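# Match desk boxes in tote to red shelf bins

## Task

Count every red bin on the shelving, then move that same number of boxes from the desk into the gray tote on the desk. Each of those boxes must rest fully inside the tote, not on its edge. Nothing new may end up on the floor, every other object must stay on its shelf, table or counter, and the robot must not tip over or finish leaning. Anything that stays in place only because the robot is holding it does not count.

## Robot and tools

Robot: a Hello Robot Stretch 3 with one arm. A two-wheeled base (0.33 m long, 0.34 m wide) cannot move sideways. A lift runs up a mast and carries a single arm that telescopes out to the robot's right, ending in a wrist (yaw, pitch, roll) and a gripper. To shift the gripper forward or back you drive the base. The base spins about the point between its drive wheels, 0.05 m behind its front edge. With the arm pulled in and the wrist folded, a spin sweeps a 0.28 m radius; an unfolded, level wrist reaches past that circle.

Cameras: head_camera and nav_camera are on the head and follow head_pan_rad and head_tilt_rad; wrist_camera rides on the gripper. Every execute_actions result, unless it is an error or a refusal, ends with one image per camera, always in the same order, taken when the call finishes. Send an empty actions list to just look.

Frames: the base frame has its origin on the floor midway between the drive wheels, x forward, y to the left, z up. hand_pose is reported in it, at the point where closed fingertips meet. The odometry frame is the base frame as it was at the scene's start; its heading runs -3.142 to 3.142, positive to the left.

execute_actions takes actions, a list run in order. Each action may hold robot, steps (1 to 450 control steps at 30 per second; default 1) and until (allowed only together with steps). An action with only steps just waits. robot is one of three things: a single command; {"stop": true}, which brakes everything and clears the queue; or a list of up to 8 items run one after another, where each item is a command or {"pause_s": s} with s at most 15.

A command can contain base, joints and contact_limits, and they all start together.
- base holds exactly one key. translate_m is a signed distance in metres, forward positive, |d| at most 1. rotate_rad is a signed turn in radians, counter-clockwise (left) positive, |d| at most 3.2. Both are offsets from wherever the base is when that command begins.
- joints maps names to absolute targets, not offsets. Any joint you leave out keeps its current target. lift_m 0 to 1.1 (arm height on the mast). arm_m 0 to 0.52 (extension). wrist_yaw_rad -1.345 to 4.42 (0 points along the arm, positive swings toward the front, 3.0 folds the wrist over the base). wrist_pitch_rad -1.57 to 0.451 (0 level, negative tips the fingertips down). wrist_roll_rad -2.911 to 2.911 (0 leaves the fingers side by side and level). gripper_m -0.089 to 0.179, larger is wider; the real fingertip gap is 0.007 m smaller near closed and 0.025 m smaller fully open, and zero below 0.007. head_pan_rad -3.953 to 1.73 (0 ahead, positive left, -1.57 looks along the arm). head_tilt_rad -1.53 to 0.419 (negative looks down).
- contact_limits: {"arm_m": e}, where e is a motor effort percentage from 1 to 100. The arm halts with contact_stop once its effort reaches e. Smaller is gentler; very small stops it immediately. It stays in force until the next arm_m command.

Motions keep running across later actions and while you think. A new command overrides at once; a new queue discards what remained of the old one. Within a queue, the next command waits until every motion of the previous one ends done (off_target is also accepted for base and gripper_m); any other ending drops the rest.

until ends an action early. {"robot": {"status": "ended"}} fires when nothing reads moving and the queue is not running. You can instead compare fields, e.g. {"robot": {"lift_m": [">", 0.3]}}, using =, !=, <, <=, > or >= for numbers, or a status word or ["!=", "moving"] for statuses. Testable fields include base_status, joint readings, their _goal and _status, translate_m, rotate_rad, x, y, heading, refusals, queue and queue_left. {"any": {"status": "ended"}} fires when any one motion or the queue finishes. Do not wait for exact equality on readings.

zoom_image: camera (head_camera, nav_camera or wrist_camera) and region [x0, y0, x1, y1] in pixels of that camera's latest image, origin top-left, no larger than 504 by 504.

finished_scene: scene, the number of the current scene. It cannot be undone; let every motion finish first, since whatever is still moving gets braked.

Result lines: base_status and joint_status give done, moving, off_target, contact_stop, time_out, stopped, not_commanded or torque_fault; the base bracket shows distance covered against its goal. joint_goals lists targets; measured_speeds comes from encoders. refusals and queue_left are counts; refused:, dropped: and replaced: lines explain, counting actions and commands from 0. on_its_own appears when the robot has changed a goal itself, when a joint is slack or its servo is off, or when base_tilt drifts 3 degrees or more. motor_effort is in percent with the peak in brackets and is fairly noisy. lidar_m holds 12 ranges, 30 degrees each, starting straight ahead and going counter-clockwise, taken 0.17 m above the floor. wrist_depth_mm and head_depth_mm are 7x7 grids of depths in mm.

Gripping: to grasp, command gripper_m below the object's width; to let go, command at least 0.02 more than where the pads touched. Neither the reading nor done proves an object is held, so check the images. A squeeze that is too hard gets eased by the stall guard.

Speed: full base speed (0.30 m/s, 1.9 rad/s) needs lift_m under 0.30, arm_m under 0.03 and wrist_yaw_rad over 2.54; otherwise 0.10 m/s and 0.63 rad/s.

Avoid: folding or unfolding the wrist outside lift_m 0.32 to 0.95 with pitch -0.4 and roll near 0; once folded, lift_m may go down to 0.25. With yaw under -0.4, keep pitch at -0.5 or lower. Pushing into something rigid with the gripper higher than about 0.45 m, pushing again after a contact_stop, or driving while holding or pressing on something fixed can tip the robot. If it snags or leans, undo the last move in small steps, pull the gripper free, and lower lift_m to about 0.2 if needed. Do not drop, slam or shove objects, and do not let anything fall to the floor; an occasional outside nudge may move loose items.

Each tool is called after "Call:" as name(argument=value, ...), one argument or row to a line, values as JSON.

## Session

Call:
execute_actions(
  actions=[],
)

Scene clock: 0.00 s.
robot.base_odometry: x=+0.000 y=+0.000 heading=+0.000 (m, m, rad; robot's odometry frame)
robot.turned_by_wheels: +0.000 (rad since the last result)
robot.turned_by_imu: +0.000 (rad since the last result)
robot.base_tilt: forward=-0.4 right=+0.6 (deg)
robot.lidar_m: 0.63 0.77 1.58 2.55 1.83 1.01 1.23 1.93 1.77 1.78 0.68 0.62
robot.head_depth_mm: 553 554 554 552 551 552 551 / 575 574 573 571 572 572 571 / 606 603 605 605 604 604 603 / 621 622 621 619 618 619 618 / 650 647 647 646 646 644 645 / 679 677 677 675 675 672 671 / 707 708 707 708 706 704 703
robot.base_status: not_commanded
robot.joint_positions: lift_m=+0.541 arm_m=+0.000 wrist_yaw_rad=+2.810 wrist_pitch_rad=-0.311 wrist_roll_rad=+0.005 gripper_m=+0.037 head_pan_rad=-0.007 head_tilt_rad=+0.000
robot.joint_goals: lift_m=+0.541 arm_m=+0.000 wrist_yaw_rad=+2.810 wrist_pitch_rad=-0.311 wrist_roll_rad=+0.005 gripper_m=+0.037 head_pan_rad=-0.007 head_tilt_rad=+0.000
robot.joint_status: lift_m=not_commanded arm_m=not_commanded wrist_yaw_rad=not_commanded wrist_pitch_rad=not_commanded wrist_roll_rad=not_commanded gripper_m=not_commanded head_pan_rad=not_commanded head_tilt_rad=not_commanded
robot.measured_speeds: translate_m=+0.000 rotate_rad=+0.000 lift_m=+0.000 arm_m=+0.000 wrist_yaw_rad=+0.000 wrist_pitch_rad=+0.000 wrist_roll_rad=+0.000 head_pan_rad=+0.000 head_tilt_rad=+0.000
robot: refusals=0 queue=idle queue_left=0
robot.motor_effort: left_wheel=+1 right_wheel=+0 lift_m=+27 arm_m=+0 wrist_yaw_rad=-1 wrist_pitch_rad=+4 wrist_roll_rad=+0 gripper_m=+0 head_pan_rad=+0 head_tilt_rad=+2 (%)
robot.hand_pose: x=+0.0558 y=+0.0790 z=+0.5781 quat_wxyz=(+0.224, +0.708, -0.008, +0.669) (m; robot's base frame)
robot.wrist_depth_mm: - - - - - - 888 / - - - - - - 871 / - - - - - - 833 / - - - - - - 837 / - - - - - - 826 / 850 - 826 868 825 880 803 / 730 - 740 741 741 754 725
pictures: head_camera (sideways: a quarter turn clockwise sets it upright), nav_camera (sideways: a quarter turn counterclockwise sets it upright), wrist_camera
camera_calibration (this result's frames):
head_camera: T_world_to_cam=[[0.015793, 0.00158784, -0.999874, 1.32028], [-0.0139302, 0.999902, 0.00136786, -0.00181342], [0.999778, 0.0139068, 0.0158136, -0.0684563], [0, 0, 0, 1]] pos_world=[0.0475647, 0.00066886, 1.3212]
nav_camera: T_world_to_cam=[[0.0357027, -0.0211375, 0.999139, -1.26025], [0.0289038, -0.999336, -0.0221745, 0.0779749], [0.998944, 0.0296706, -0.0350681, -0.00557857], [0, 0, 0, 1]] pos_world=[0.0483134, 0.0514501, 1.2607]
wrist_camera: T_world_to_cam=[[0.963305, -0.268172, 0.011282, -0.0290324], [-0.127709, -0.494907, -0.85951, 0.565084], [0.23608, 0.826529, -0.510995, 0.383052], [0, 0, 0, 1]] pos_world=[0.00970285, -0.0447251, 0.68176]
Images, in order (width x height): head_camera 896x504, nav_camera 672x504, wrist_camera 644x364.

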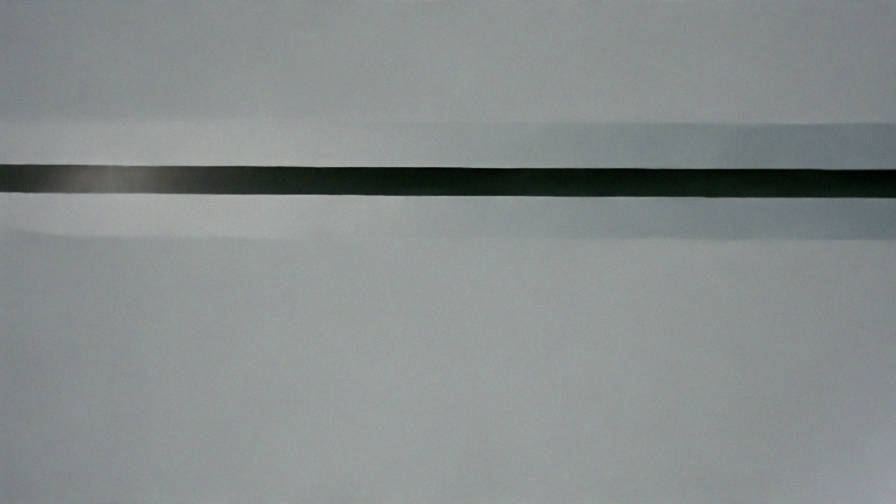

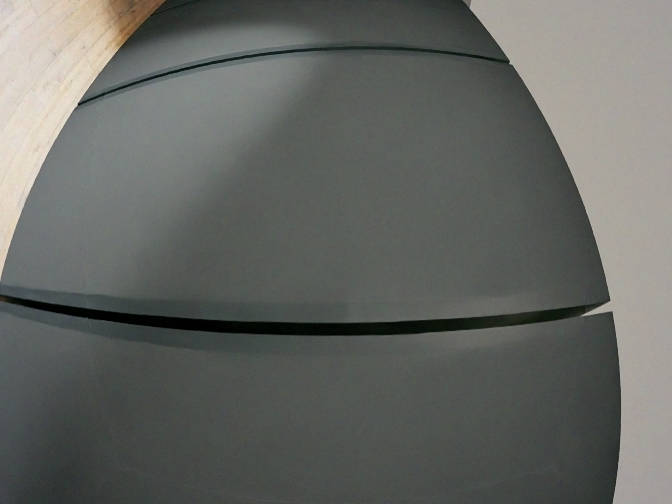

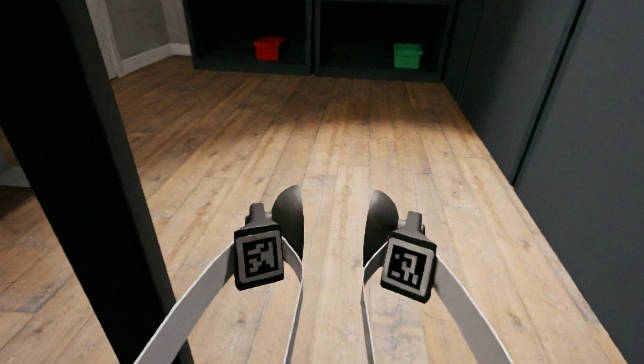

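Call:
execute_actions(
  actions=[
    {"robot":{"joints":{"lift_m":0.27,"wrist_yaw_rad":3.0,"wrist_pitch_rad":-0.4,"head_pan_rad":1.4,"head_tilt_rad":-0.2}},"steps":200,"until":{"robot":{"head_pan_rad_status":["!=","moving"]}}},
  ],
)

Call:
execute_actions(
  actions=[
    {"robot":{"joints":{"head_pan_rad":-1.5,"head_tilt_rad":-0.2}},"steps":200,"until":{"robot":{"head_pan_rad_status":["!=","moving"]}}},
  ],
)

Call:
execute_actions(
  actions=[
    {"robot":{"joints":{"head_pan_rad":-3.1,"head_tilt_rad":-0.2}},"steps":200,"until":{"robot":{"head_pan_rad_status":["!=","moving"]}}},
  ],
)

Scene clock: 5.77 s.
robot.base_odometry: x=+0.000 y=+0.000 heading=+0.000 (m, m, rad; robot's odometry frame)
robot.turned_by_wheels: +0.000 (rad since the last result)
robot.turned_by_imu: +0.001 (rad since the last result)
robot.base_tilt: forward=-0.3 right=+0.6 (deg)
robot.lidar_m: 0.62 0.78 1.58 2.55 1.83 1.01 1.22 1.94 1.77 1.79 0.68 0.62
robot.head_depth_mm: 2673 2730 2777 2908 2849 2402 1840 / 2712 2820 2847 2908 2960 2418 1839 / 2746 2467 2619 2677 2817 2432 1834 / 2814 2870 2967 3111 3105 2415 1838 / 2871 2948 3080 3167 3112 2430 1827 / 2973 2836 2873 2918 2989 2419 1831 / 2986 3070 3145 3301 3323 2412 1827
robot.base_status: not_commanded
robot.joint_positions: lift_m=+0.431 arm_m=+0.000 wrist_yaw_rad=+2.997 wrist_pitch_rad=-0.413 wrist_roll_rad=+0.005 gripper_m=+0.037 head_pan_rad=+1.393 head_tilt_rad=-0.197
robot.joint_goals: lift_m=+0.270 arm_m=+0.000 wrist_yaw_rad=+3.000 wrist_pitch_rad=-0.400 wrist_roll_rad=+0.005 gripper_m=+0.037 head_pan_rad=+1.400 head_tilt_rad=-0.200
robot.joint_status: lift_m=moving arm_m=not_commanded wrist_yaw_rad=moving wrist_pitch_rad=moving wrist_roll_rad=not_commanded gripper_m=not_commanded head_pan_rad=done head_tilt_rad=done
robot.measured_speeds: translate_m=+0.000 rotate_rad=+0.000 lift_m=-0.110 arm_m=+0.000 wrist_yaw_rad=+0.000 wrist_pitch_rad=+0.000 wrist_roll_rad=+0.000 head_pan_rad=+0.000 head_tilt_rad=+0.000
robot: refusals=0 queue=running queue_left=0
robot.motor_effort: left_wheel=+0(0) right_wheel=+0(0) lift_m=+21(27) arm_m=+0(0) wrist_yaw_rad=+1(6) wrist_pitch_rad=+3(4) wrist_roll_rad=+0(0) gripper_m=+0(0) head_pan_rad=+5(54) head_tilt_rad=-2(21) (%)
robot.hand_pose: x=+0.0112 y=+0.0780 z=+0.4452 quat_wxyz=(+0.195, +0.702, +0.094, +0.678) (m; robot's base frame)
robot.wrist_depth_mm: - - - - - - - / - - - - - - - / - - - - - - - / 885 889 924 910 931 934 951 / 742 744 - 756 782 765 788 / 641 644 - 659 628 669 668 / 568 567 - 593 573 585 588
pictures: head_camera (sideways: a quarter turn clockwise sets it upright), nav_camera (sideways: a quarter turn counterclockwise sets it upright), wrist_camera
camera_calibration (this result's frames):
head_camera: T_world_to_cam=[[-0.0335537, -0.176898, -0.983657, 1.29921], [-0.987599, 0.156905, 0.00547091, -0.00121487], [0.153373, 0.971642, -0.179969, 0.191573], [0, 0, 0, 1]] pos_world=[0.0130115, 0.0438781, 1.31246]
nav_camera: T_world_to_cam=[[0.0613704, 0.223198, 0.972839, -1.22592], [0.988815, -0.146341, -0.028803, 0.0807425], [0.135938, 0.963725, -0.229683, 0.253019], [0, 0, 0, 1]] pos_world=[-0.0389992, 0.0415983, 1.25306]
wrist_camera: T_world_to_cam=[[0.996514, -0.0832684, 0.00507119, 0.00320017], [-0.0455651, -0.594206, -0.803021, 0.426364], [0.0698796, 0.799991, -0.595929, 0.36826], [0, 0, 0, 1]] pos_world=[-0.00949553, -0.0409899, 0.56182]
Images, in order (width x height): head_camera 896x504, nav_camera 672x504, wrist_camera 644x364.

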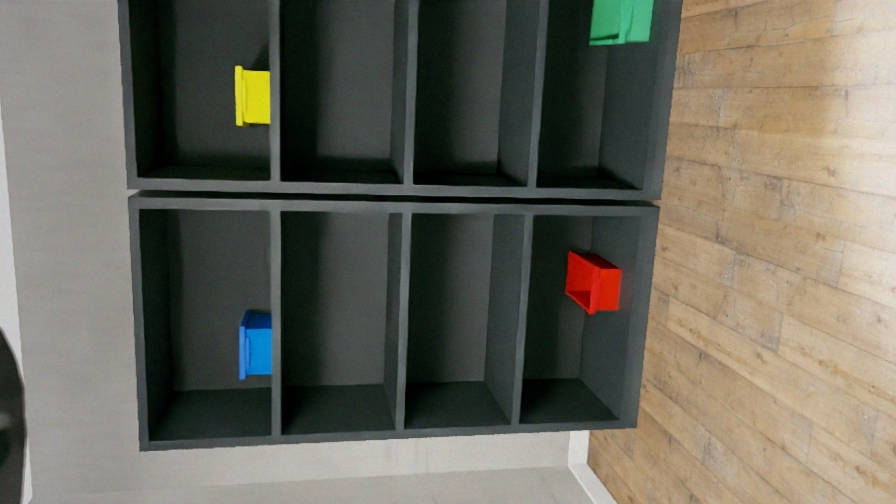

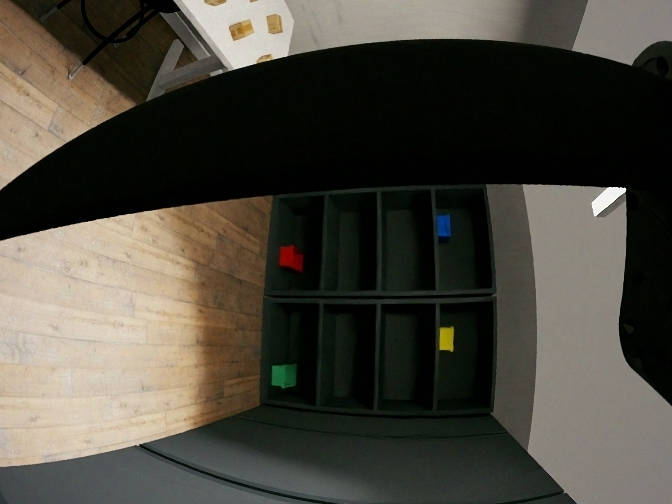

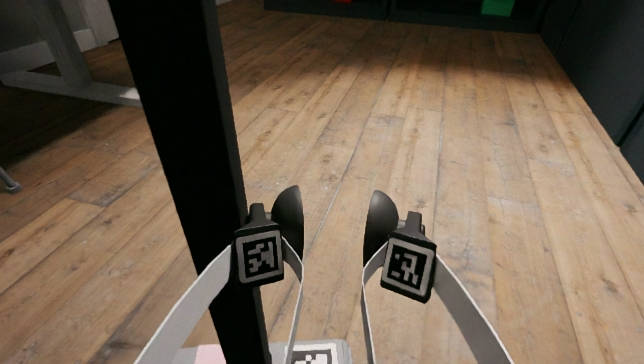

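Scene clock: 7.70 s.
robot.base_odometry: x=+0.000 y=+0.000 heading=+0.000 (m, m, rad; robot's odometry frame)
robot.turned_by_wheels: +0.000 (rad since the last result)
robot.turned_by_imu: +0.000 (rad since the last result)
robot.base_tilt: forward=-0.3 right=+0.6 (deg)
robot.lidar_m: 0.62 0.78 1.58 2.55 1.83 1.01 1.23 1.93 1.77 1.78 0.68 0.62
robot.head_depth_mm: 1586 1608 1669 1718 1778 1817 1836 / 1638 1693 1729 1792 1839 1913 1839 / 1709 1772 1823 1879 1942 2014 1839 / 1803 1868 1928 1982 2067 2122 1848 / 1890 1972 2026 2089 2189 2227 1825 / 1977 2060 2131 2207 2279 2220 1715 / 785 804 818 837 857 878 907
robot.base_status: not_commanded
robot.joint_positions: lift_m=+0.270 arm_m=+0.000 wrist_yaw_rad=+2.997 wrist_pitch_rad=-0.415 wrist_roll_rad=+0.005 gripper_m=+0.037 head_pan_rad=-1.493 head_tilt_rad=-0.197
robot.joint_goals: lift_m=+0.270 arm_m=+0.000 wrist_yaw_rad=+3.000 wrist_pitch_rad=-0.400 wrist_roll_rad=+0.005 gripper_m=+0.037 head_pan_rad=-1.500 head_tilt_rad=-0.200
robot.joint_status: lift_m=done arm_m=not_commanded wrist_yaw_rad=done wrist_pitch_rad=done wrist_roll_rad=not_commanded gripper_m=not_commanded head_pan_rad=done head_tilt_rad=done
robot.measured_speeds: translate_m=+0.000 rotate_rad=+0.000 lift_m=+0.000 arm_m=+0.000 wrist_yaw_rad=+0.000 wrist_pitch_rad=+0.000 wrist_roll_rad=+0.000 head_pan_rad=+0.000 head_tilt_rad=+0.000
robot: refusals=0 queue=done queue_left=0
robot.motor_effort: left_wheel=-1(1) right_wheel=+0(1) lift_m=+23(23) arm_m=-1(1) wrist_yaw_rad=+2(7) wrist_pitch_rad=+4(4) wrist_roll_rad=+0(0) gripper_m=+0(0) head_pan_rad=-4(47) head_tilt_rad=-1(3) (%)
robot.hand_pose: x=+0.0111 y=+0.0778 z=+0.2837 quat_wxyz=(+0.196, +0.702, +0.095, +0.678) (m; robot's base frame)
robot.wrist_depth_mm: - - - - - - - / - - - - - - - / 773 801 805 816 808 824 834 / 642 639 654 648 657 664 665 / 531 539 - 543 560 556 550 / 473 - - - 449 476 478 / - - - - 412 415 416
pictures: head_camera (sideways: a quarter turn clockwise sets it upright), nav_camera (sideways: a quarter turn counterclockwise sets it upright), wrist_camera
camera_calibration (this result's frames):
head_camera: T_world_to_cam=[[-0.0123535, 0.179819, -0.983622, 1.29904], [0.99514, 0.0983142, 0.00547488, -0.0133148], [0.0976885, -0.978775, -0.180159, 0.19216], [0, 0, 0, 1]] pos_world=[0.0105259, -0.0442001, 1.31245]
nav_camera: T_world_to_cam=[[-0.00283109, -0.231652, 0.972795, -1.22547], [-0.993642, -0.108836, -0.0288091, 0.0928434], [0.112549, -0.966691, -0.229871, 0.253407], [0, 0, 0, 1]] pos_world=[0.0602629, -0.0288117, 1.25305]
wrist_camera: T_world_to_cam=[[0.996531, -0.0830761, 0.00498888, 0.00407967], [-0.0456098, -0.595283, -0.802221, 0.296402], [0.0696152, 0.79921, -0.597006, 0.272495], [0, 0, 0, 1]] pos_world=[-0.00951647, -0.0409989, 0.400441]
Images, in order (width x height): head_camera 896x504, nav_camera 672x504, wrist_camera 644x364.

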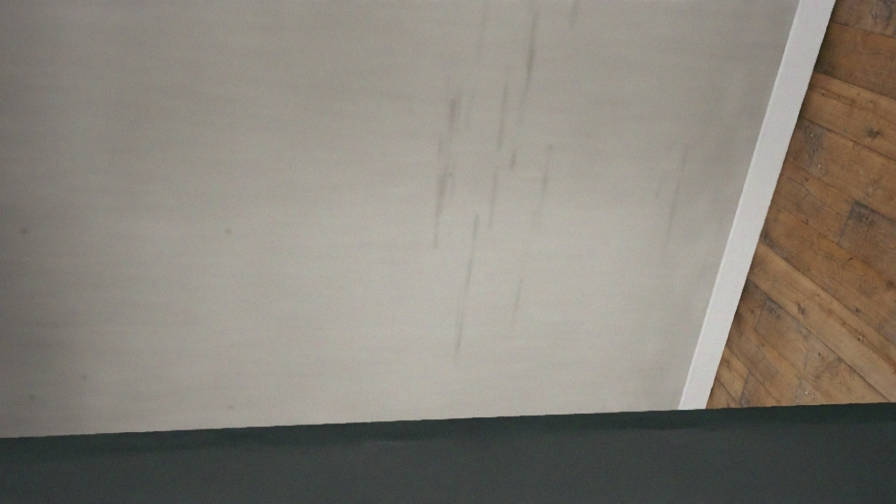

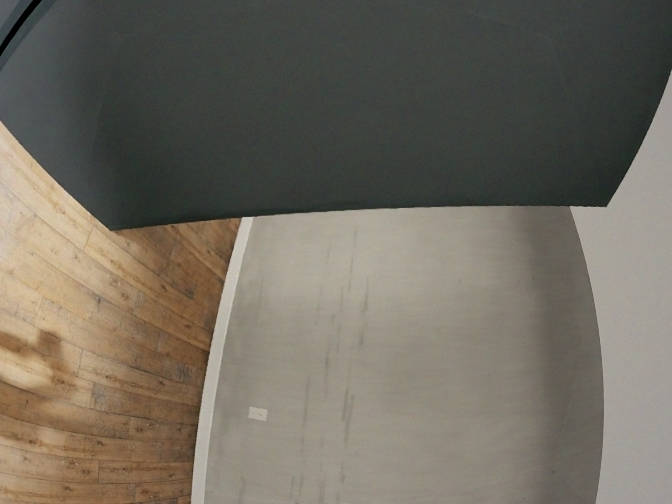

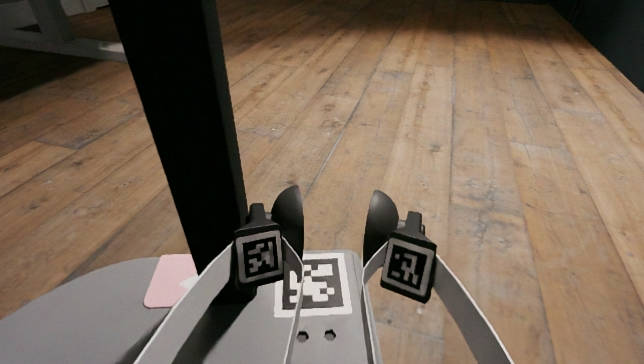

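Scene clock: 9.07 s.
robot.base_odometry: x=+0.000 y=+0.000 heading=+0.000 (m, m, rad; robot's odometry frame)
robot.turned_by_wheels: +0.000 (rad since the last result)
robot.turned_by_imu: +0.000 (rad since the last result)
robot.base_tilt: forward=-0.4 right=+0.6 (deg)
robot.lidar_m: 0.62 0.78 1.58 2.55 1.83 1.01 1.23 1.93 1.77 1.79 0.67 0.62
robot.head_depth_mm: 1487 1531 1577 1618 1632 1008 1664 / 1538 1591 1643 1683 1633 1101 1715 / 1608 1656 1706 1771 1795 1096 1656 / 1671 1737 1785 1857 1913 1090 1829 / 1745 1834 1880 1941 2009 2085 1832 / 1841 1911 1985 2049 2138 2197 1854 / 1946 2015 2091 2184 2268 2313 1827
robot.base_status: not_commanded
robot.joint_positions: lift_m=+0.270 arm_m=+0.000 wrist_yaw_rad=+2.997 wrist_pitch_rad=-0.415 wrist_roll_rad=+0.005 gripper_m=+0.037 head_pan_rad=-3.093 head_tilt_rad=-0.197
robot.joint_goals: lift_m=+0.270 arm_m=+0.000 wrist_yaw_rad=+3.000 wrist_pitch_rad=-0.400 wrist_roll_rad=+0.005 gripper_m=+0.037 head_pan_rad=-3.100 head_tilt_rad=-0.200
robot.joint_status: lift_m=done arm_m=not_commanded wrist_yaw_rad=done wrist_pitch_rad=done wrist_roll_rad=not_commanded gripper_m=not_commanded head_pan_rad=done head_tilt_rad=done
robot.measured_speeds: translate_m=+0.000 rotate_rad=+0.000 lift_m=+0.000 arm_m=+0.000 wrist_yaw_rad=+0.000 wrist_pitch_rad=+0.000 wrist_roll_rad=+0.000 head_pan_rad=+0.000 head_tilt_rad=+0.000
robot: refusals=0 queue=done queue_left=0
robot.motor_effort: left_wheel=+1(0) right_wheel=+1(0) lift_m=+22(22) arm_m=+0(0) wrist_yaw_rad=+3(2) wrist_pitch_rad=+4(3) wrist_roll_rad=+0(0) gripper_m=+0(0) head_pan_rad=-4(49) head_tilt_rad=-2(2) (%)
robot.hand_pose: x=+0.0111 y=+0.0778 z=+0.2837 quat_wxyz=(+0.196, +0.702, +0.095, +0.678) (m; robot's base frame)
robot.wrist_depth_mm: - - - - - - - / - - - - - - - / 774 801 805 807 815 808 826 / 630 634 662 647 656 662 660 / 530 539 - 543 554 555 557 / 477 - - - 452 472 477 / - - - - 413 415 416
pictures: head_camera (sideways: a quarter turn clockwise sets it upright), nav_camera (sideways: a quarter turn counterclockwise sets it upright), wrist_camera
camera_calibration (this result's frames):
head_camera: T_world_to_cam=[[0.180131, 0.00709744, -0.983617, 1.29785], [0.0692058, -0.997587, 0.00547545, -0.0076673], [-0.981205, -0.0690583, -0.180187, 0.198778], [0, 0, 0, 1]] pos_world=[-0.0382108, -0.003133, 1.31245]
nav_camera: T_world_to_cam=[[-0.231498, 0.00959469, 0.972788, -1.22406], [-0.0797667, 0.996397, -0.0288099, 0.0872698], [-0.96956, -0.0842655, -0.229899, 0.260043], [0, 0, 0, 1]] pos_world=[-0.02428, -0.0532982, 1.25305]
wrist_camera: T_world_to_cam=[[0.996531, -0.0830761, 0.00498889, 0.00407967], [-0.0456098, -0.595283, -0.802221, 0.296402], [0.0696152, 0.79921, -0.597006, 0.272495], [0, 0, 0, 1]] pos_world=[-0.00951647, -0.0409989, 0.400441]
Images, in order (width x height): head_camera 896x504, nav_camera 672x504, wrist_camera 644x364.

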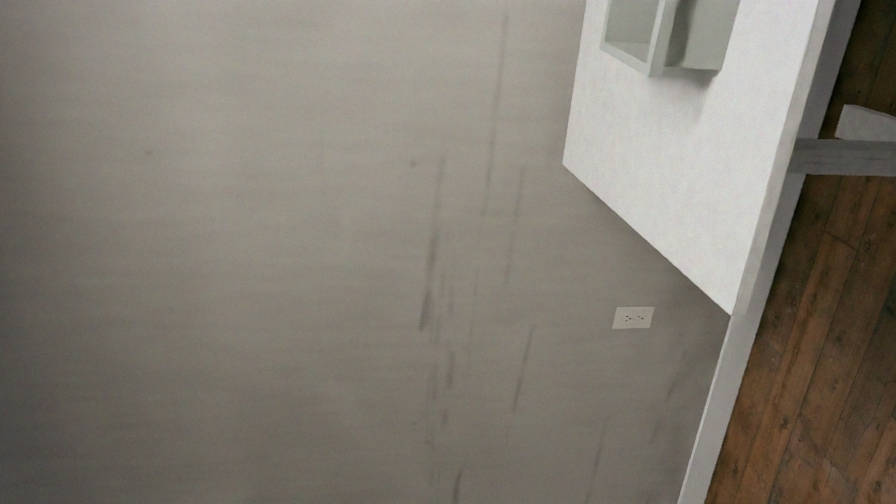

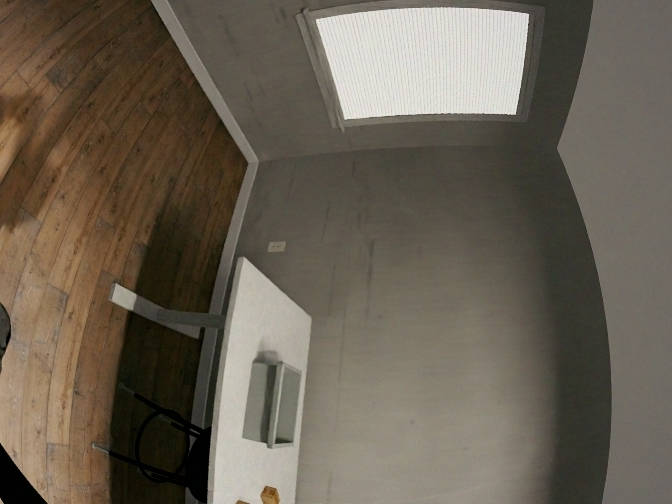

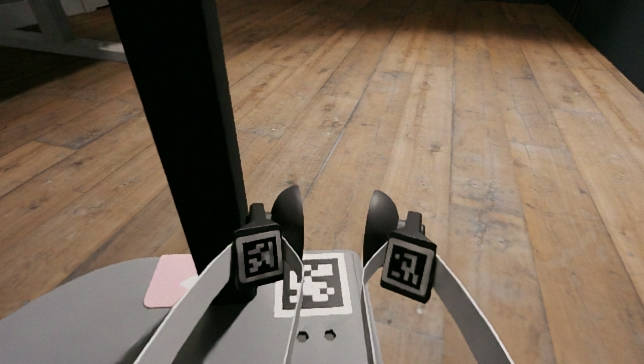

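Call:
execute_actions(
  actions=[
    {"robot":{"base":{"rotate_rad":-1.51},"joints":{"head_pan_rad":0.4,"head_tilt_rad":-0.3}},"steps":200,"until":{"robot":{"base_status":["!=","moving"]}}},
    {"robot":{"base":{"translate_m":1.0}},"steps":200,"until":{"robot":{"translate_m":[">",0.3]}}},
    {"robot":[{"base":{"translate_m":0.8}},{"base":{"rotate_rad":1.213}}],"steps":300,"until":{"robot":{"status":"ended"}}},
  ],
)

Scene clock: 43.73 s.
robot.base_odometry: x=+0.067 y=-1.106 heading=-0.297 (m, m, rad; robot's odometry frame)
robot.turned_by_wheels: -0.297 (rad since the last result)
robot.turned_by_imu: -0.286 (rad since the last result)
robot.base_tilt: forward=-0.4 right=+0.5 (deg)
robot.lidar_m: 1.60 0.32 0.28 0.82 2.25 1.77 2.17 1.01 0.79 0.78 0.83 1.22
robot.head_depth_mm: 1382 1453 1503 1586 1660 1744 1654 / 1446 1513 1593 1676 1742 1853 1629 / 516 547 1620 1703 1798 1889 1583 / 429 451 474 502 532 565 602 / 367 383 400 419 440 462 488 / 321 333 345 360 375 392 409 / 290 296 304 315 327 339 354
robot.base_status: done (rotate_rad +1.2129 of +1.2130)
robot.joint_positions: lift_m=+0.270 arm_m=+0.000 wrist_yaw_rad=+2.998 wrist_pitch_rad=-0.415 wrist_roll_rad=+0.005 gripper_m=+0.037 head_pan_rad=+0.393 head_tilt_rad=-0.297
robot.joint_goals: lift_m=+0.270 arm_m=+0.000 wrist_yaw_rad=+3.000 wrist_pitch_rad=-0.400 wrist_roll_rad=+0.005 gripper_m=+0.037 head_pan_rad=+0.400 head_tilt_rad=-0.300
robot.joint_status: lift_m=done arm_m=not_commanded wrist_yaw_rad=done wrist_pitch_rad=done wrist_roll_rad=not_commanded gripper_m=not_commanded head_pan_rad=done head_tilt_rad=done
robot.measured_speeds: translate_m=+0.000 rotate_rad=+0.000 lift_m=+0.000 arm_m=+0.000 wrist_yaw_rad=+0.000 wrist_pitch_rad=+0.000 wrist_roll_rad=+0.000 head_pan_rad=+0.000 head_tilt_rad=+0.000
robot: refusals=0 queue=done queue_left=0
robot.motor_effort: left_wheel=-2(13) right_wheel=+3(12) lift_m=+23(23) arm_m=-1(1) wrist_yaw_rad=+1(3) wrist_pitch_rad=+4(4) wrist_roll_rad=+0(0) gripper_m=+0(0) head_pan_rad=+3(47) head_tilt_rad=-1(14) (%)
robot.hand_pose: x=+0.0109 y=+0.0778 z=+0.2836 quat_wxyz=(+0.195, +0.702, +0.095, +0.678) (m; robot's base frame)
robot.wrist_depth_mm: - - - - 567 277 267 / - - - - 554 300 291 / 783 789 812 815 546 324 321 / 641 646 669 647 538 357 358 / 539 534 - 546 420 407 402 / 470 - - - 443 450 454 / - - - - 414 415 418
pictures: head_camera (sideways: a quarter turn clockwise sets it upright), nav_camera (sideways: a quarter turn counterclockwise sets it upright), wrist_camera
camera_calibration (this result's frames):
head_camera: T_world_to_cam=[[-0.256817, -0.104659, -0.960777, 1.27066], [-0.401263, 0.915932, 0.00748386, -0.00741131], [0.879223, 0.387446, -0.277223, 0.313729], [0, 0, 0, 1]] pos_world=[0.0475146, 0.0182213, 1.30785]
nav_camera: T_world_to_cam=[[0.309576, 0.105776, 0.944973, -1.19103], [0.408607, -0.912158, -0.0317586, 0.0881256], [0.858605, 0.395955, -0.325603, 0.373451], [0, 0, 0, 1]] pos_world=[0.0120578, 0.0584964, 1.24989]
wrist_camera: T_world_to_cam=[[0.996593, -0.0823282, 0.00498687, 0.00418784], [-0.045167, -0.595344, -0.802201, 0.296367], [0.0690126, 0.799242, -0.597034, 0.272511], [0, 0, 0, 1]] pos_world=[-0.0095943, -0.0410176, 0.400423]
Images, in order (width x height): head_camera 896x504, nav_camera 672x504, wrist_camera 644x364.

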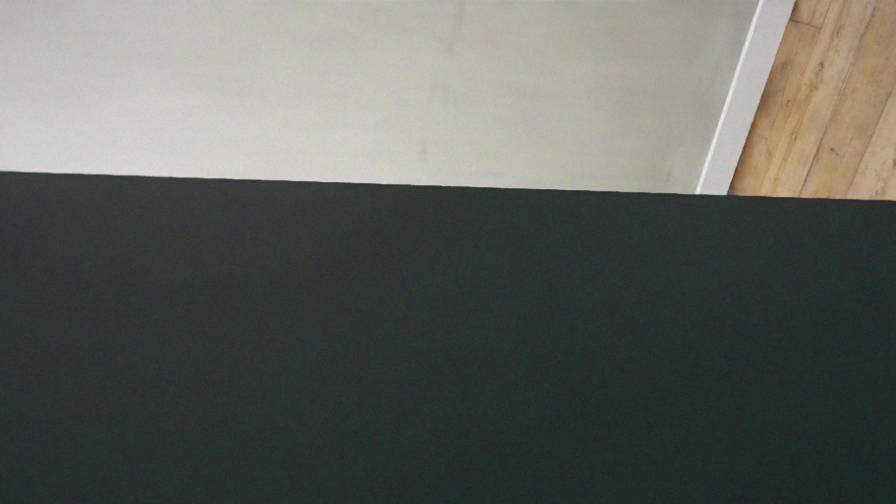

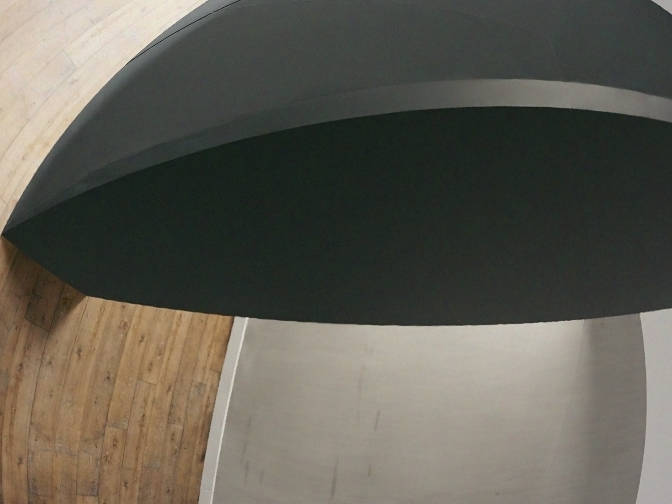

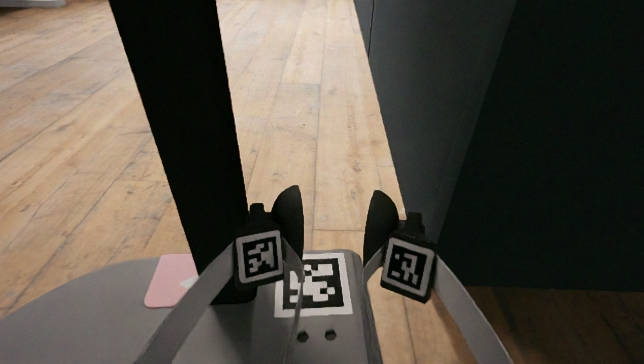

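Call:
execute_actions(
  actions=[
    {"robot":[{"base":{"rotate_rad":-0.1},"joints":{"head_pan_rad":1.15,"head_tilt_rad":-0.25}},{"base":{"translate_m":0.8}},{"base":{"rotate_rad":1.05}},{"base":{"translate_m":0.85}}],"steps":450,"until":{"robot":{"status":"ended"}}},
  ],
)

Scene clock: 75.17 s.
robot.base_odometry: x=+1.480 y=-0.899 heading=+0.653 (m, m, rad; robot's odometry frame)
robot.turned_by_wheels: +0.950 (rad since the last result)
robot.turned_by_imu: +0.964 (rad since the last result)
robot.base_tilt: forward=-0.3 right=+0.6 (deg)
robot.lidar_m: 0.54 1.49 1.48 0.75 1.09 0.77 1.56 1.49 0.54 0.39 0.38 0.39
robot.head_depth_mm: 2065 2151 2231 2312 2385 2145 1704 / 1299 1364 1437 1535 1715 1916 1697 / 1359 1401 1489 1501 1596 1651 1616 / 1448 1454 1583 1411 1697 1359 1606 / 1464 1453 1572 1274 1623 1234 1460 / 900 1089 1408 1273 1455 1242 1038 / 809 867 1270 980 783 817 854
robot.base_status: done (translate_m +0.8500 of +0.8500)
robot.joint_positions: lift_m=+0.270 arm_m=+0.000 wrist_yaw_rad=+2.998 wrist_pitch_rad=-0.415 wrist_roll_rad=+0.005 gripper_m=+0.037 head_pan_rad=+1.143 head_tilt_rad=-0.260
robot.joint_goals: lift_m=+0.270 arm_m=+0.000 wrist_yaw_rad=+3.000 wrist_pitch_rad=-0.400 wrist_roll_rad=+0.005 gripper_m=+0.037 head_pan_rad=+1.150 head_tilt_rad=-0.250
robot.joint_status: lift_m=done arm_m=not_commanded wrist_yaw_rad=done wrist_pitch_rad=done wrist_roll_rad=not_commanded gripper_m=not_commanded head_pan_rad=done head_tilt_rad=done
robot.measured_speeds: translate_m=+0.000 rotate_rad=+0.000 lift_m=+0.000 arm_m=+0.000 wrist_yaw_rad=+0.000 wrist_pitch_rad=+0.000 wrist_roll_rad=+0.000 head_pan_rad=+0.000 head_tilt_rad=+0.000
robot: refusals=0 queue=done queue_left=0
robot.motor_effort: left_wheel=-1(12) right_wheel=+3(11) lift_m=+23(23) arm_m=-1(2) wrist_yaw_rad=+2(1) wrist_pitch_rad=+4(4) wrist_roll_rad=+0(0) gripper_m=+0(1) head_pan_rad=+4(52) head_tilt_rad=+6(14) (%)
robot.hand_pose: x=+0.0109 y=+0.0778 z=+0.2836 quat_wxyz=(+0.195, +0.702, +0.095, +0.678) (m; robot's base frame)
robot.wrist_depth_mm: 844 903 - 783 - - - / 830 839 860 861 - - - / 631 657 768 804 814 817 843 / 599 642 656 659 653 660 667 / 533 534 - 545 560 549 557 / 474 - - - 454 472 471 / - - - - 415 417 415
pictures: head_camera (sideways: a quarter turn clockwise sets it upright), nav_camera (sideways: a quarter turn counterclockwise sets it upright), wrist_camera
camera_calibration (this result's frames):
head_camera: T_world_to_cam=[[-0.101569, -0.218787, -0.970472, 1.28238], [-0.918088, 0.39632, 0.00673865, -0.00328883], [0.383143, 0.891663, -0.241119, 0.269765], [0, 0, 0, 1]] pos_world=[0.023872, 0.0413318, 1.30958]
nav_camera: T_world_to_cam=[[0.139638, 0.256077, 0.956518, -1.20507], [0.921262, -0.387731, -0.0306887, 0.0836071], [0.363013, 0.885488, -0.290056, 0.330211], [0, 0, 0, 1]] pos_world=[-0.0286215, 0.0486089, 1.25101]
wrist_camera: T_world_to_cam=[[0.996601, -0.0822285, 0.0049846, 0.00420261], [-0.0451117, -0.595376, -0.80218, 0.296348], [0.0689298, 0.799228, -0.597062, 0.272525], [0, 0, 0, 1]] pos_world=[-0.00960468, -0.041026, 0.400418]
Images, in order (width x height): head_camera 896x504, nav_camera 672x504, wrist_camera 644x364.

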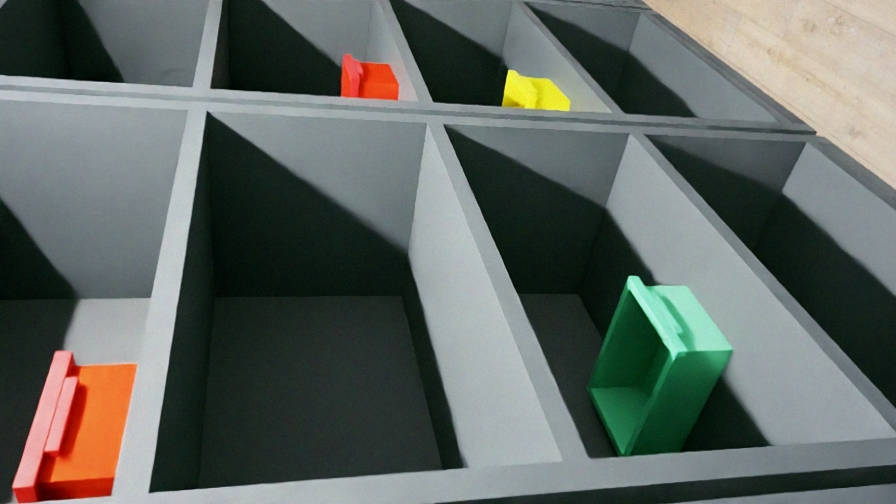

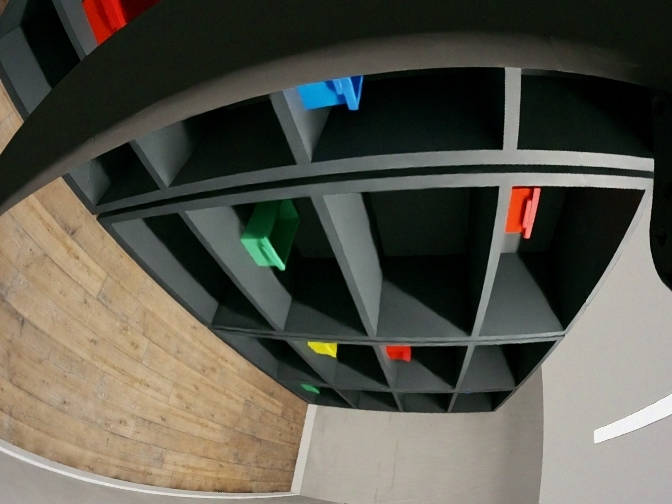

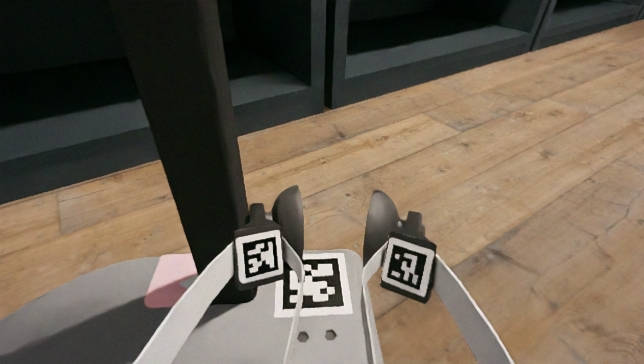

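Call:
zoom_image(
  camera="nav_camera",
  region=[260, 320, 560, 440],
)

Call:
zoom_image(
  camera="nav_camera",
  region=[0, 0, 672, 200],
)

Region (260, 320, 560, 440) of nav_camera's 672x504 image, scaled by 1.680, with more detail than that image has; it fills the top 202 rows of this view, and the rest is white.

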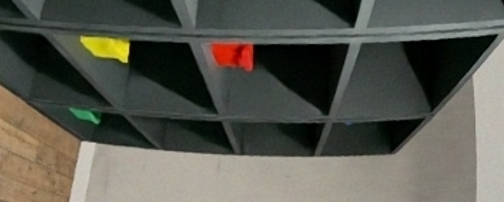

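Region (0, 0, 672, 200) is 672x200 pixels. A region can be at most 504 by 504 pixels.

Call:
zoom_image(
  camera="nav_camera",
  region=[430, 370, 510, 415],
)

Region (430, 370, 510, 415) of nav_camera's 672x504 image, scaled by 6.300, with more detail than that image has; it fills the top 284 rows of this view, and the rest is white.

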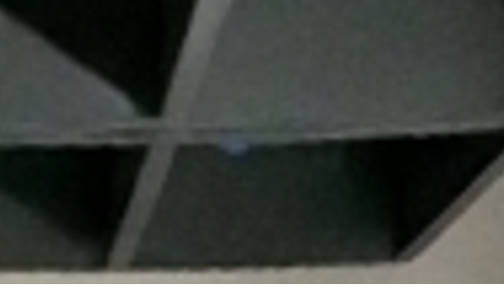

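Call:
execute_actions(
  actions=[
    {"robot":[{"base":{"translate_m":-0.85},"joints":{"head_pan_rad":1.3}},{"base":{"rotate_rad":-1.05}},{"base":{"translate_m":-0.8},"joints":{"head_pan_rad":-2.2,"head_tilt_rad":-0.55}},{"base":{"rotate_rad":-0.851}},{"base":{"translate_m":-1.0}}],"steps":200,"until":{"robot":{"translate_m":["<",-0.5]}}},
  ],
)

Call:
execute_actions(
  actions=[
    {"steps":450,"until":{"robot":{"queue_left":["<=",0],"translate_m":["<",-0.85],"heading":["<",-1.2]}}},
    {"robot":{"base":{"translate_m":-0.5},"joints":{"lift_m":1.0}},"steps":100,"until":{"robot":{"lift_m":[">",0.335]}}},
    {"robot":{"joints":{"wrist_yaw_rad":0.0,"lift_m":1.0}},"steps":100,"until":{"robot":{"wrist_yaw_rad":["<",0.3]}}},
    {"robot":{"joints":{"wrist_yaw_rad":0.0,"lift_m":1.0,"wrist_pitch_rad":-1.5,"gripper_m":0.125}},"steps":100,"until":{"robot":{"base_status":["!=","moving"]}}},
  ],
)

Scene clock: 145.47 s.
robot.base_odometry: x=+1.080 y=-1.205 heading=+0.653 (m, m, rad; robot's odometry frame)
robot.turned_by_wheels: +0.000 (rad since the last result)
robot.turned_by_imu: -0.002 (rad since the last result)
robot.base_tilt: forward=+0.1 right=+0.3 (deg)
robot.lidar_m: 0.89 1.81 0.91 0.87 0.38 1.52 1.12 1.07 0.90 0.66 0.63 0.66
robot.head_depth_mm: 782 807 847 870 896 957 1003 / 829 862 913 917 803 1024 1009 / 878 936 990 901 723 1113 1006 / 482 1016 1087 948 748 612 1008 / 433 970 1041 859 752 556 1005 / 394 894 945 970 751 533 946 / 387 839 874 907 752 534 459
robot.base_status: moving (translate_m -0.5037 of -0.8500)
robot.joint_positions: lift_m=+0.270 arm_m=+0.000 wrist_yaw_rad=+2.998 wrist_pitch_rad=-0.415 wrist_roll_rad=+0.005 gripper_m=+0.037 head_pan_rad=+1.293 head_tilt_rad=-0.260
robot.joint_goals: lift_m=+0.270 arm_m=+0.000 wrist_yaw_rad=+3.000 wrist_pitch_rad=-0.400 wrist_roll_rad=+0.005 gripper_m=+0.037 head_pan_rad=+1.300 head_tilt_rad=-0.250
robot.joint_status: lift_m=done arm_m=not_commanded wrist_yaw_rad=done wrist_pitch_rad=done wrist_roll_rad=not_commanded gripper_m=not_commanded head_pan_rad=done head_tilt_rad=done
robot.measured_speeds: translate_m=-0.294 rotate_rad=+0.000 lift_m=+0.000 arm_m=+0.000 wrist_yaw_rad=+0.000 wrist_pitch_rad=+0.000 wrist_roll_rad=+0.000 head_pan_rad=+0.000 head_tilt_rad=+0.000
robot: refusals=0 queue=running queue_left=4
robot.motor_effort: left_wheel=-4(12) right_wheel=+0(4) lift_m=+23(23) arm_m=+0(1) wrist_yaw_rad=+1(1) wrist_pitch_rad=+4(4) wrist_roll_rad=+0(0) gripper_m=+0(0) head_pan_rad=+5(25) head_tilt_rad=+6(5) (%)
robot.hand_pose: x=+0.0109 y=+0.0778 z=+0.2836 quat_wxyz=(+0.195, +0.702, +0.095, +0.678) (m; robot's base frame)
robot.wrist_depth_mm: - 696 864 973 - 829 - / 979 363 855 847 878 881 - / 790 396 649 654 744 816 824 / 631 498 565 621 652 660 672 / 536 506 - 547 559 550 550 / 477 - - - 450 475 476 / - - - - 413 416 420
pictures: head_camera (sideways: a quarter turn clockwise sets it upright), nav_camera (sideways: a quarter turn counterclockwise sets it upright), wrist_camera
camera_calibration (this result's frames):
head_camera: T_world_to_cam=[[-0.0677986, -0.23149, -0.970472, 1.28217], [-0.966932, 0.254944, 0.00673865, -0.00299089], [0.245857, 0.938838, -0.24112, 0.270603], [0, 0, 0, 1]] pos_world=[0.0175081, 0.0435203, 1.30958]
nav_camera: T_world_to_cam=[[0.0998797, 0.274041, 0.956517, -1.20483], [0.968789, -0.245978, -0.0306887, 0.0833172], [0.226873, 0.929729, -0.290056, 0.331042], [0, 0, 0, 1]] pos_world=[-0.0354836, 0.042886, 1.25101]
wrist_camera: T_world_to_cam=[[0.996601, -0.0822285, 0.00498458, 0.00420261], [-0.0451117, -0.595376, -0.80218, 0.296348], [0.0689298, 0.799228, -0.597062, 0.272525], [0, 0, 0, 1]] pos_world=[-0.00960468, -0.041026, 0.400418]
Images, in order (width x height): head_camera 896x504, nav_camera 672x504, wrist_camera 644x364.

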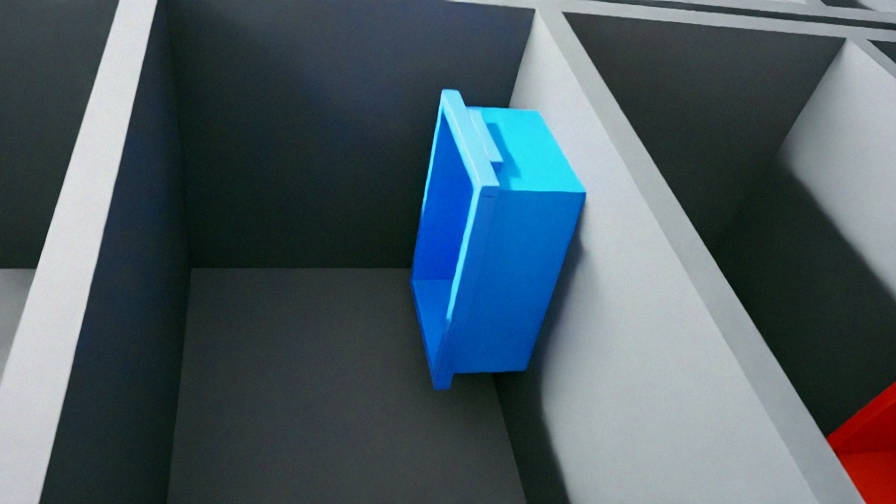

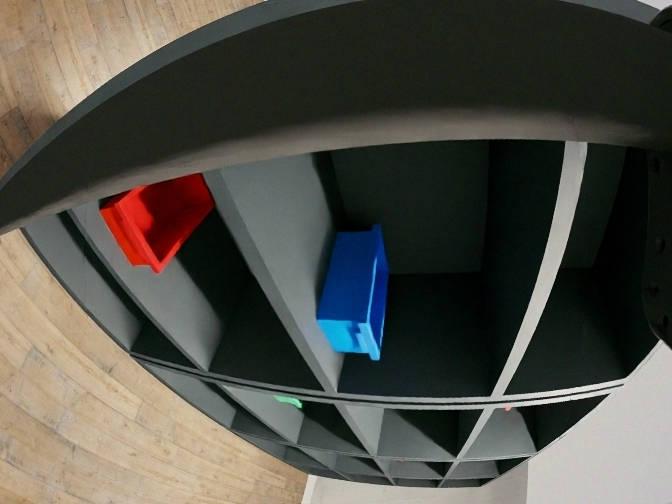

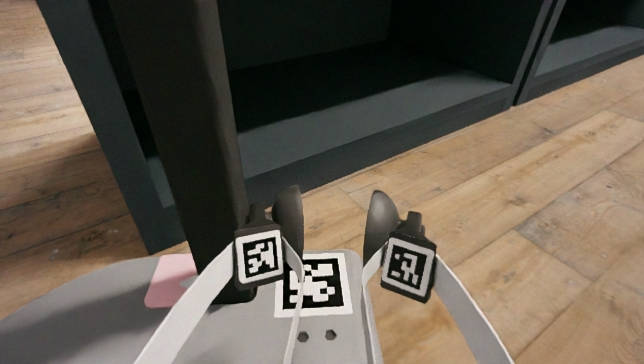

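Scene clock: 164.00 s.
robot.base_odometry: x=-0.363 y=+0.181 heading=-1.248 (m, m, rad; robot's odometry frame)
robot.turned_by_wheels: -1.901 (rad since the last result)
robot.turned_by_imu: -1.913 (rad since the last result)
robot.base_tilt: forward=-0.3 right=+0.6 (deg)
robot.lidar_m: 1.24 1.02 1.02 1.13 1.82 2.50 1.16 0.63 0.66 0.86 1.81 1.80
robot.head_depth_mm: 1071 1165 1268 1135 869 705 1276 / 1078 1169 1283 1138 816 703 1303 / 1090 1182 1300 1132 753 705 1282 / 1099 1194 1316 1129 767 703 1298 / 1112 1208 1324 1127 780 705 1332 / 1114 1223 1333 1126 815 703 1301 / 1127 1231 1347 1130 865 702 1333
robot.base_status: done (translate_m -0.5000 of -0.5000)
robot.joint_positions: lift_m=+0.731 arm_m=+0.000 wrist_yaw_rad=+0.003 wrist_pitch_rad=-1.496 wrist_roll_rad=+0.005 gripper_m=+0.125 head_pan_rad=-2.193 head_tilt_rad=-0.544
robot.joint_goals: lift_m=+1.000 arm_m=+0.000 wrist_yaw_rad=+0.000 wrist_pitch_rad=-1.500 wrist_roll_rad=+0.005 gripper_m=+0.125 head_pan_rad=-2.200 head_tilt_rad=-0.550
robot.joint_status: lift_m=moving arm_m=not_commanded wrist_yaw_rad=moving wrist_pitch_rad=moving wrist_roll_rad=not_commanded gripper_m=done head_pan_rad=done head_tilt_rad=done
robot.measured_speeds: translate_m=+0.000 rotate_rad=+0.000 lift_m=+0.110 arm_m=+0.000 wrist_yaw_rad=+0.000 wrist_pitch_rad=+0.000 wrist_roll_rad=+0.000 head_pan_rad=+0.000 head_tilt_rad=+0.000
robot: refusals=0 queue=running queue_left=0
robot.motor_effort: left_wheel=+3(13) right_wheel=-2(10) lift_m=+32(33) arm_m=-1(1) wrist_yaw_rad=-4(3) wrist_pitch_rad=+0(5) wrist_roll_rad=+0(0) gripper_m=+0(80) head_pan_rad=-5(53) head_tilt_rad=-4(30) (%)
robot.hand_pose: x=-0.0216 y=-0.1399 z=+0.6126 quat_wxyz=(+0.518, +0.480, -0.519, -0.482) (m; robot's base frame)
robot.wrist_depth_mm: 748 755 736 731 705 722 704 / 762 763 761 739 731 722 720 / 785 779 781 767 757 752 737 / 809 791 786 781 - 754 759 / 843 809 821 - - 780 782 / 846 836 829 - - - 797 / 868 871 867 844 840 830 812
pictures: head_camera (sideways: a quarter turn clockwise sets it upright), nav_camera (sideways: a quarter turn counterclockwise sets it upright), wrist_camera
camera_calibration (this result's frames):
head_camera: T_world_to_cam=[[0.294914, 0.408092, -0.863995, 1.141], [0.822427, -0.568742, 0.0120902, -0.0208696], [-0.486456, -0.714138, -0.503356, 0.616334], [0, 0, 0, 1]] pos_world=[-0.0195129, -0.0373543, 1.2963]
nav_camera: T_world_to_cam=[[-0.336041, -0.432511, 0.836666, -1.0458], [-0.823077, 0.566681, -0.0376396, 0.103284], [-0.457843, -0.70129, -0.546418, 0.668818], [0, 0, 0, 1]] pos_world=[0.0397932, -0.0418142, 1.24433]
wrist_camera: T_world_to_cam=[[-0.998071, -0.035216, -0.0511369, 0.0148756], [-0.0424623, 0.988023, 0.14835, 0.0684371], [0.0453001, 0.150235, -0.987612, 0.79317], [0, 0, 0, 1]] pos_world=[-0.0181778, -0.186256, 0.773952]
Images, in order (width x height): head_camera 896x504, nav_camera 672x504, wrist_camera 644x364.

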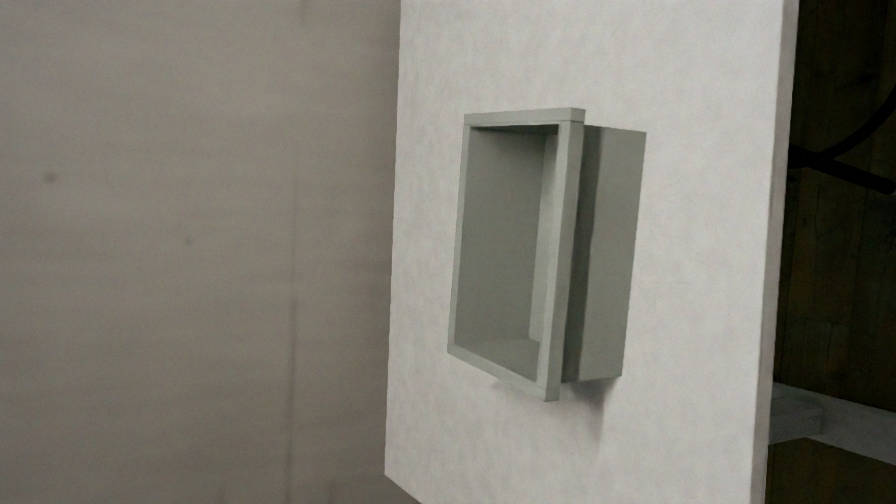

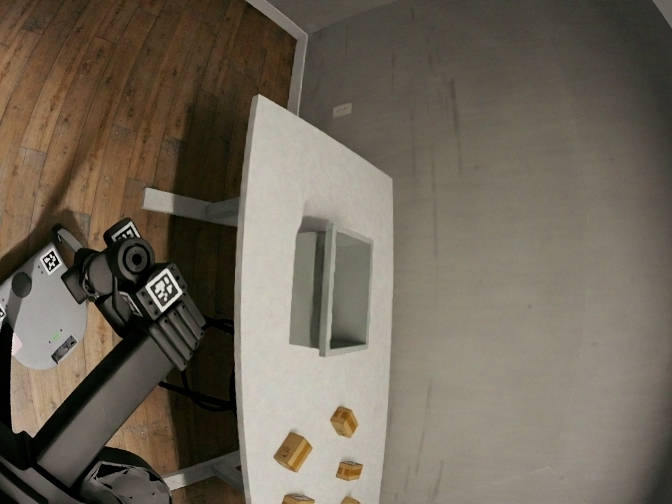

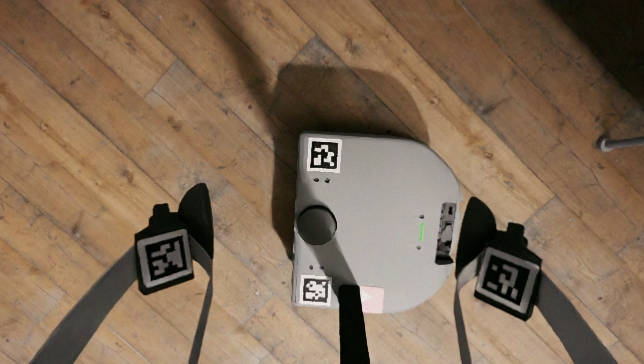

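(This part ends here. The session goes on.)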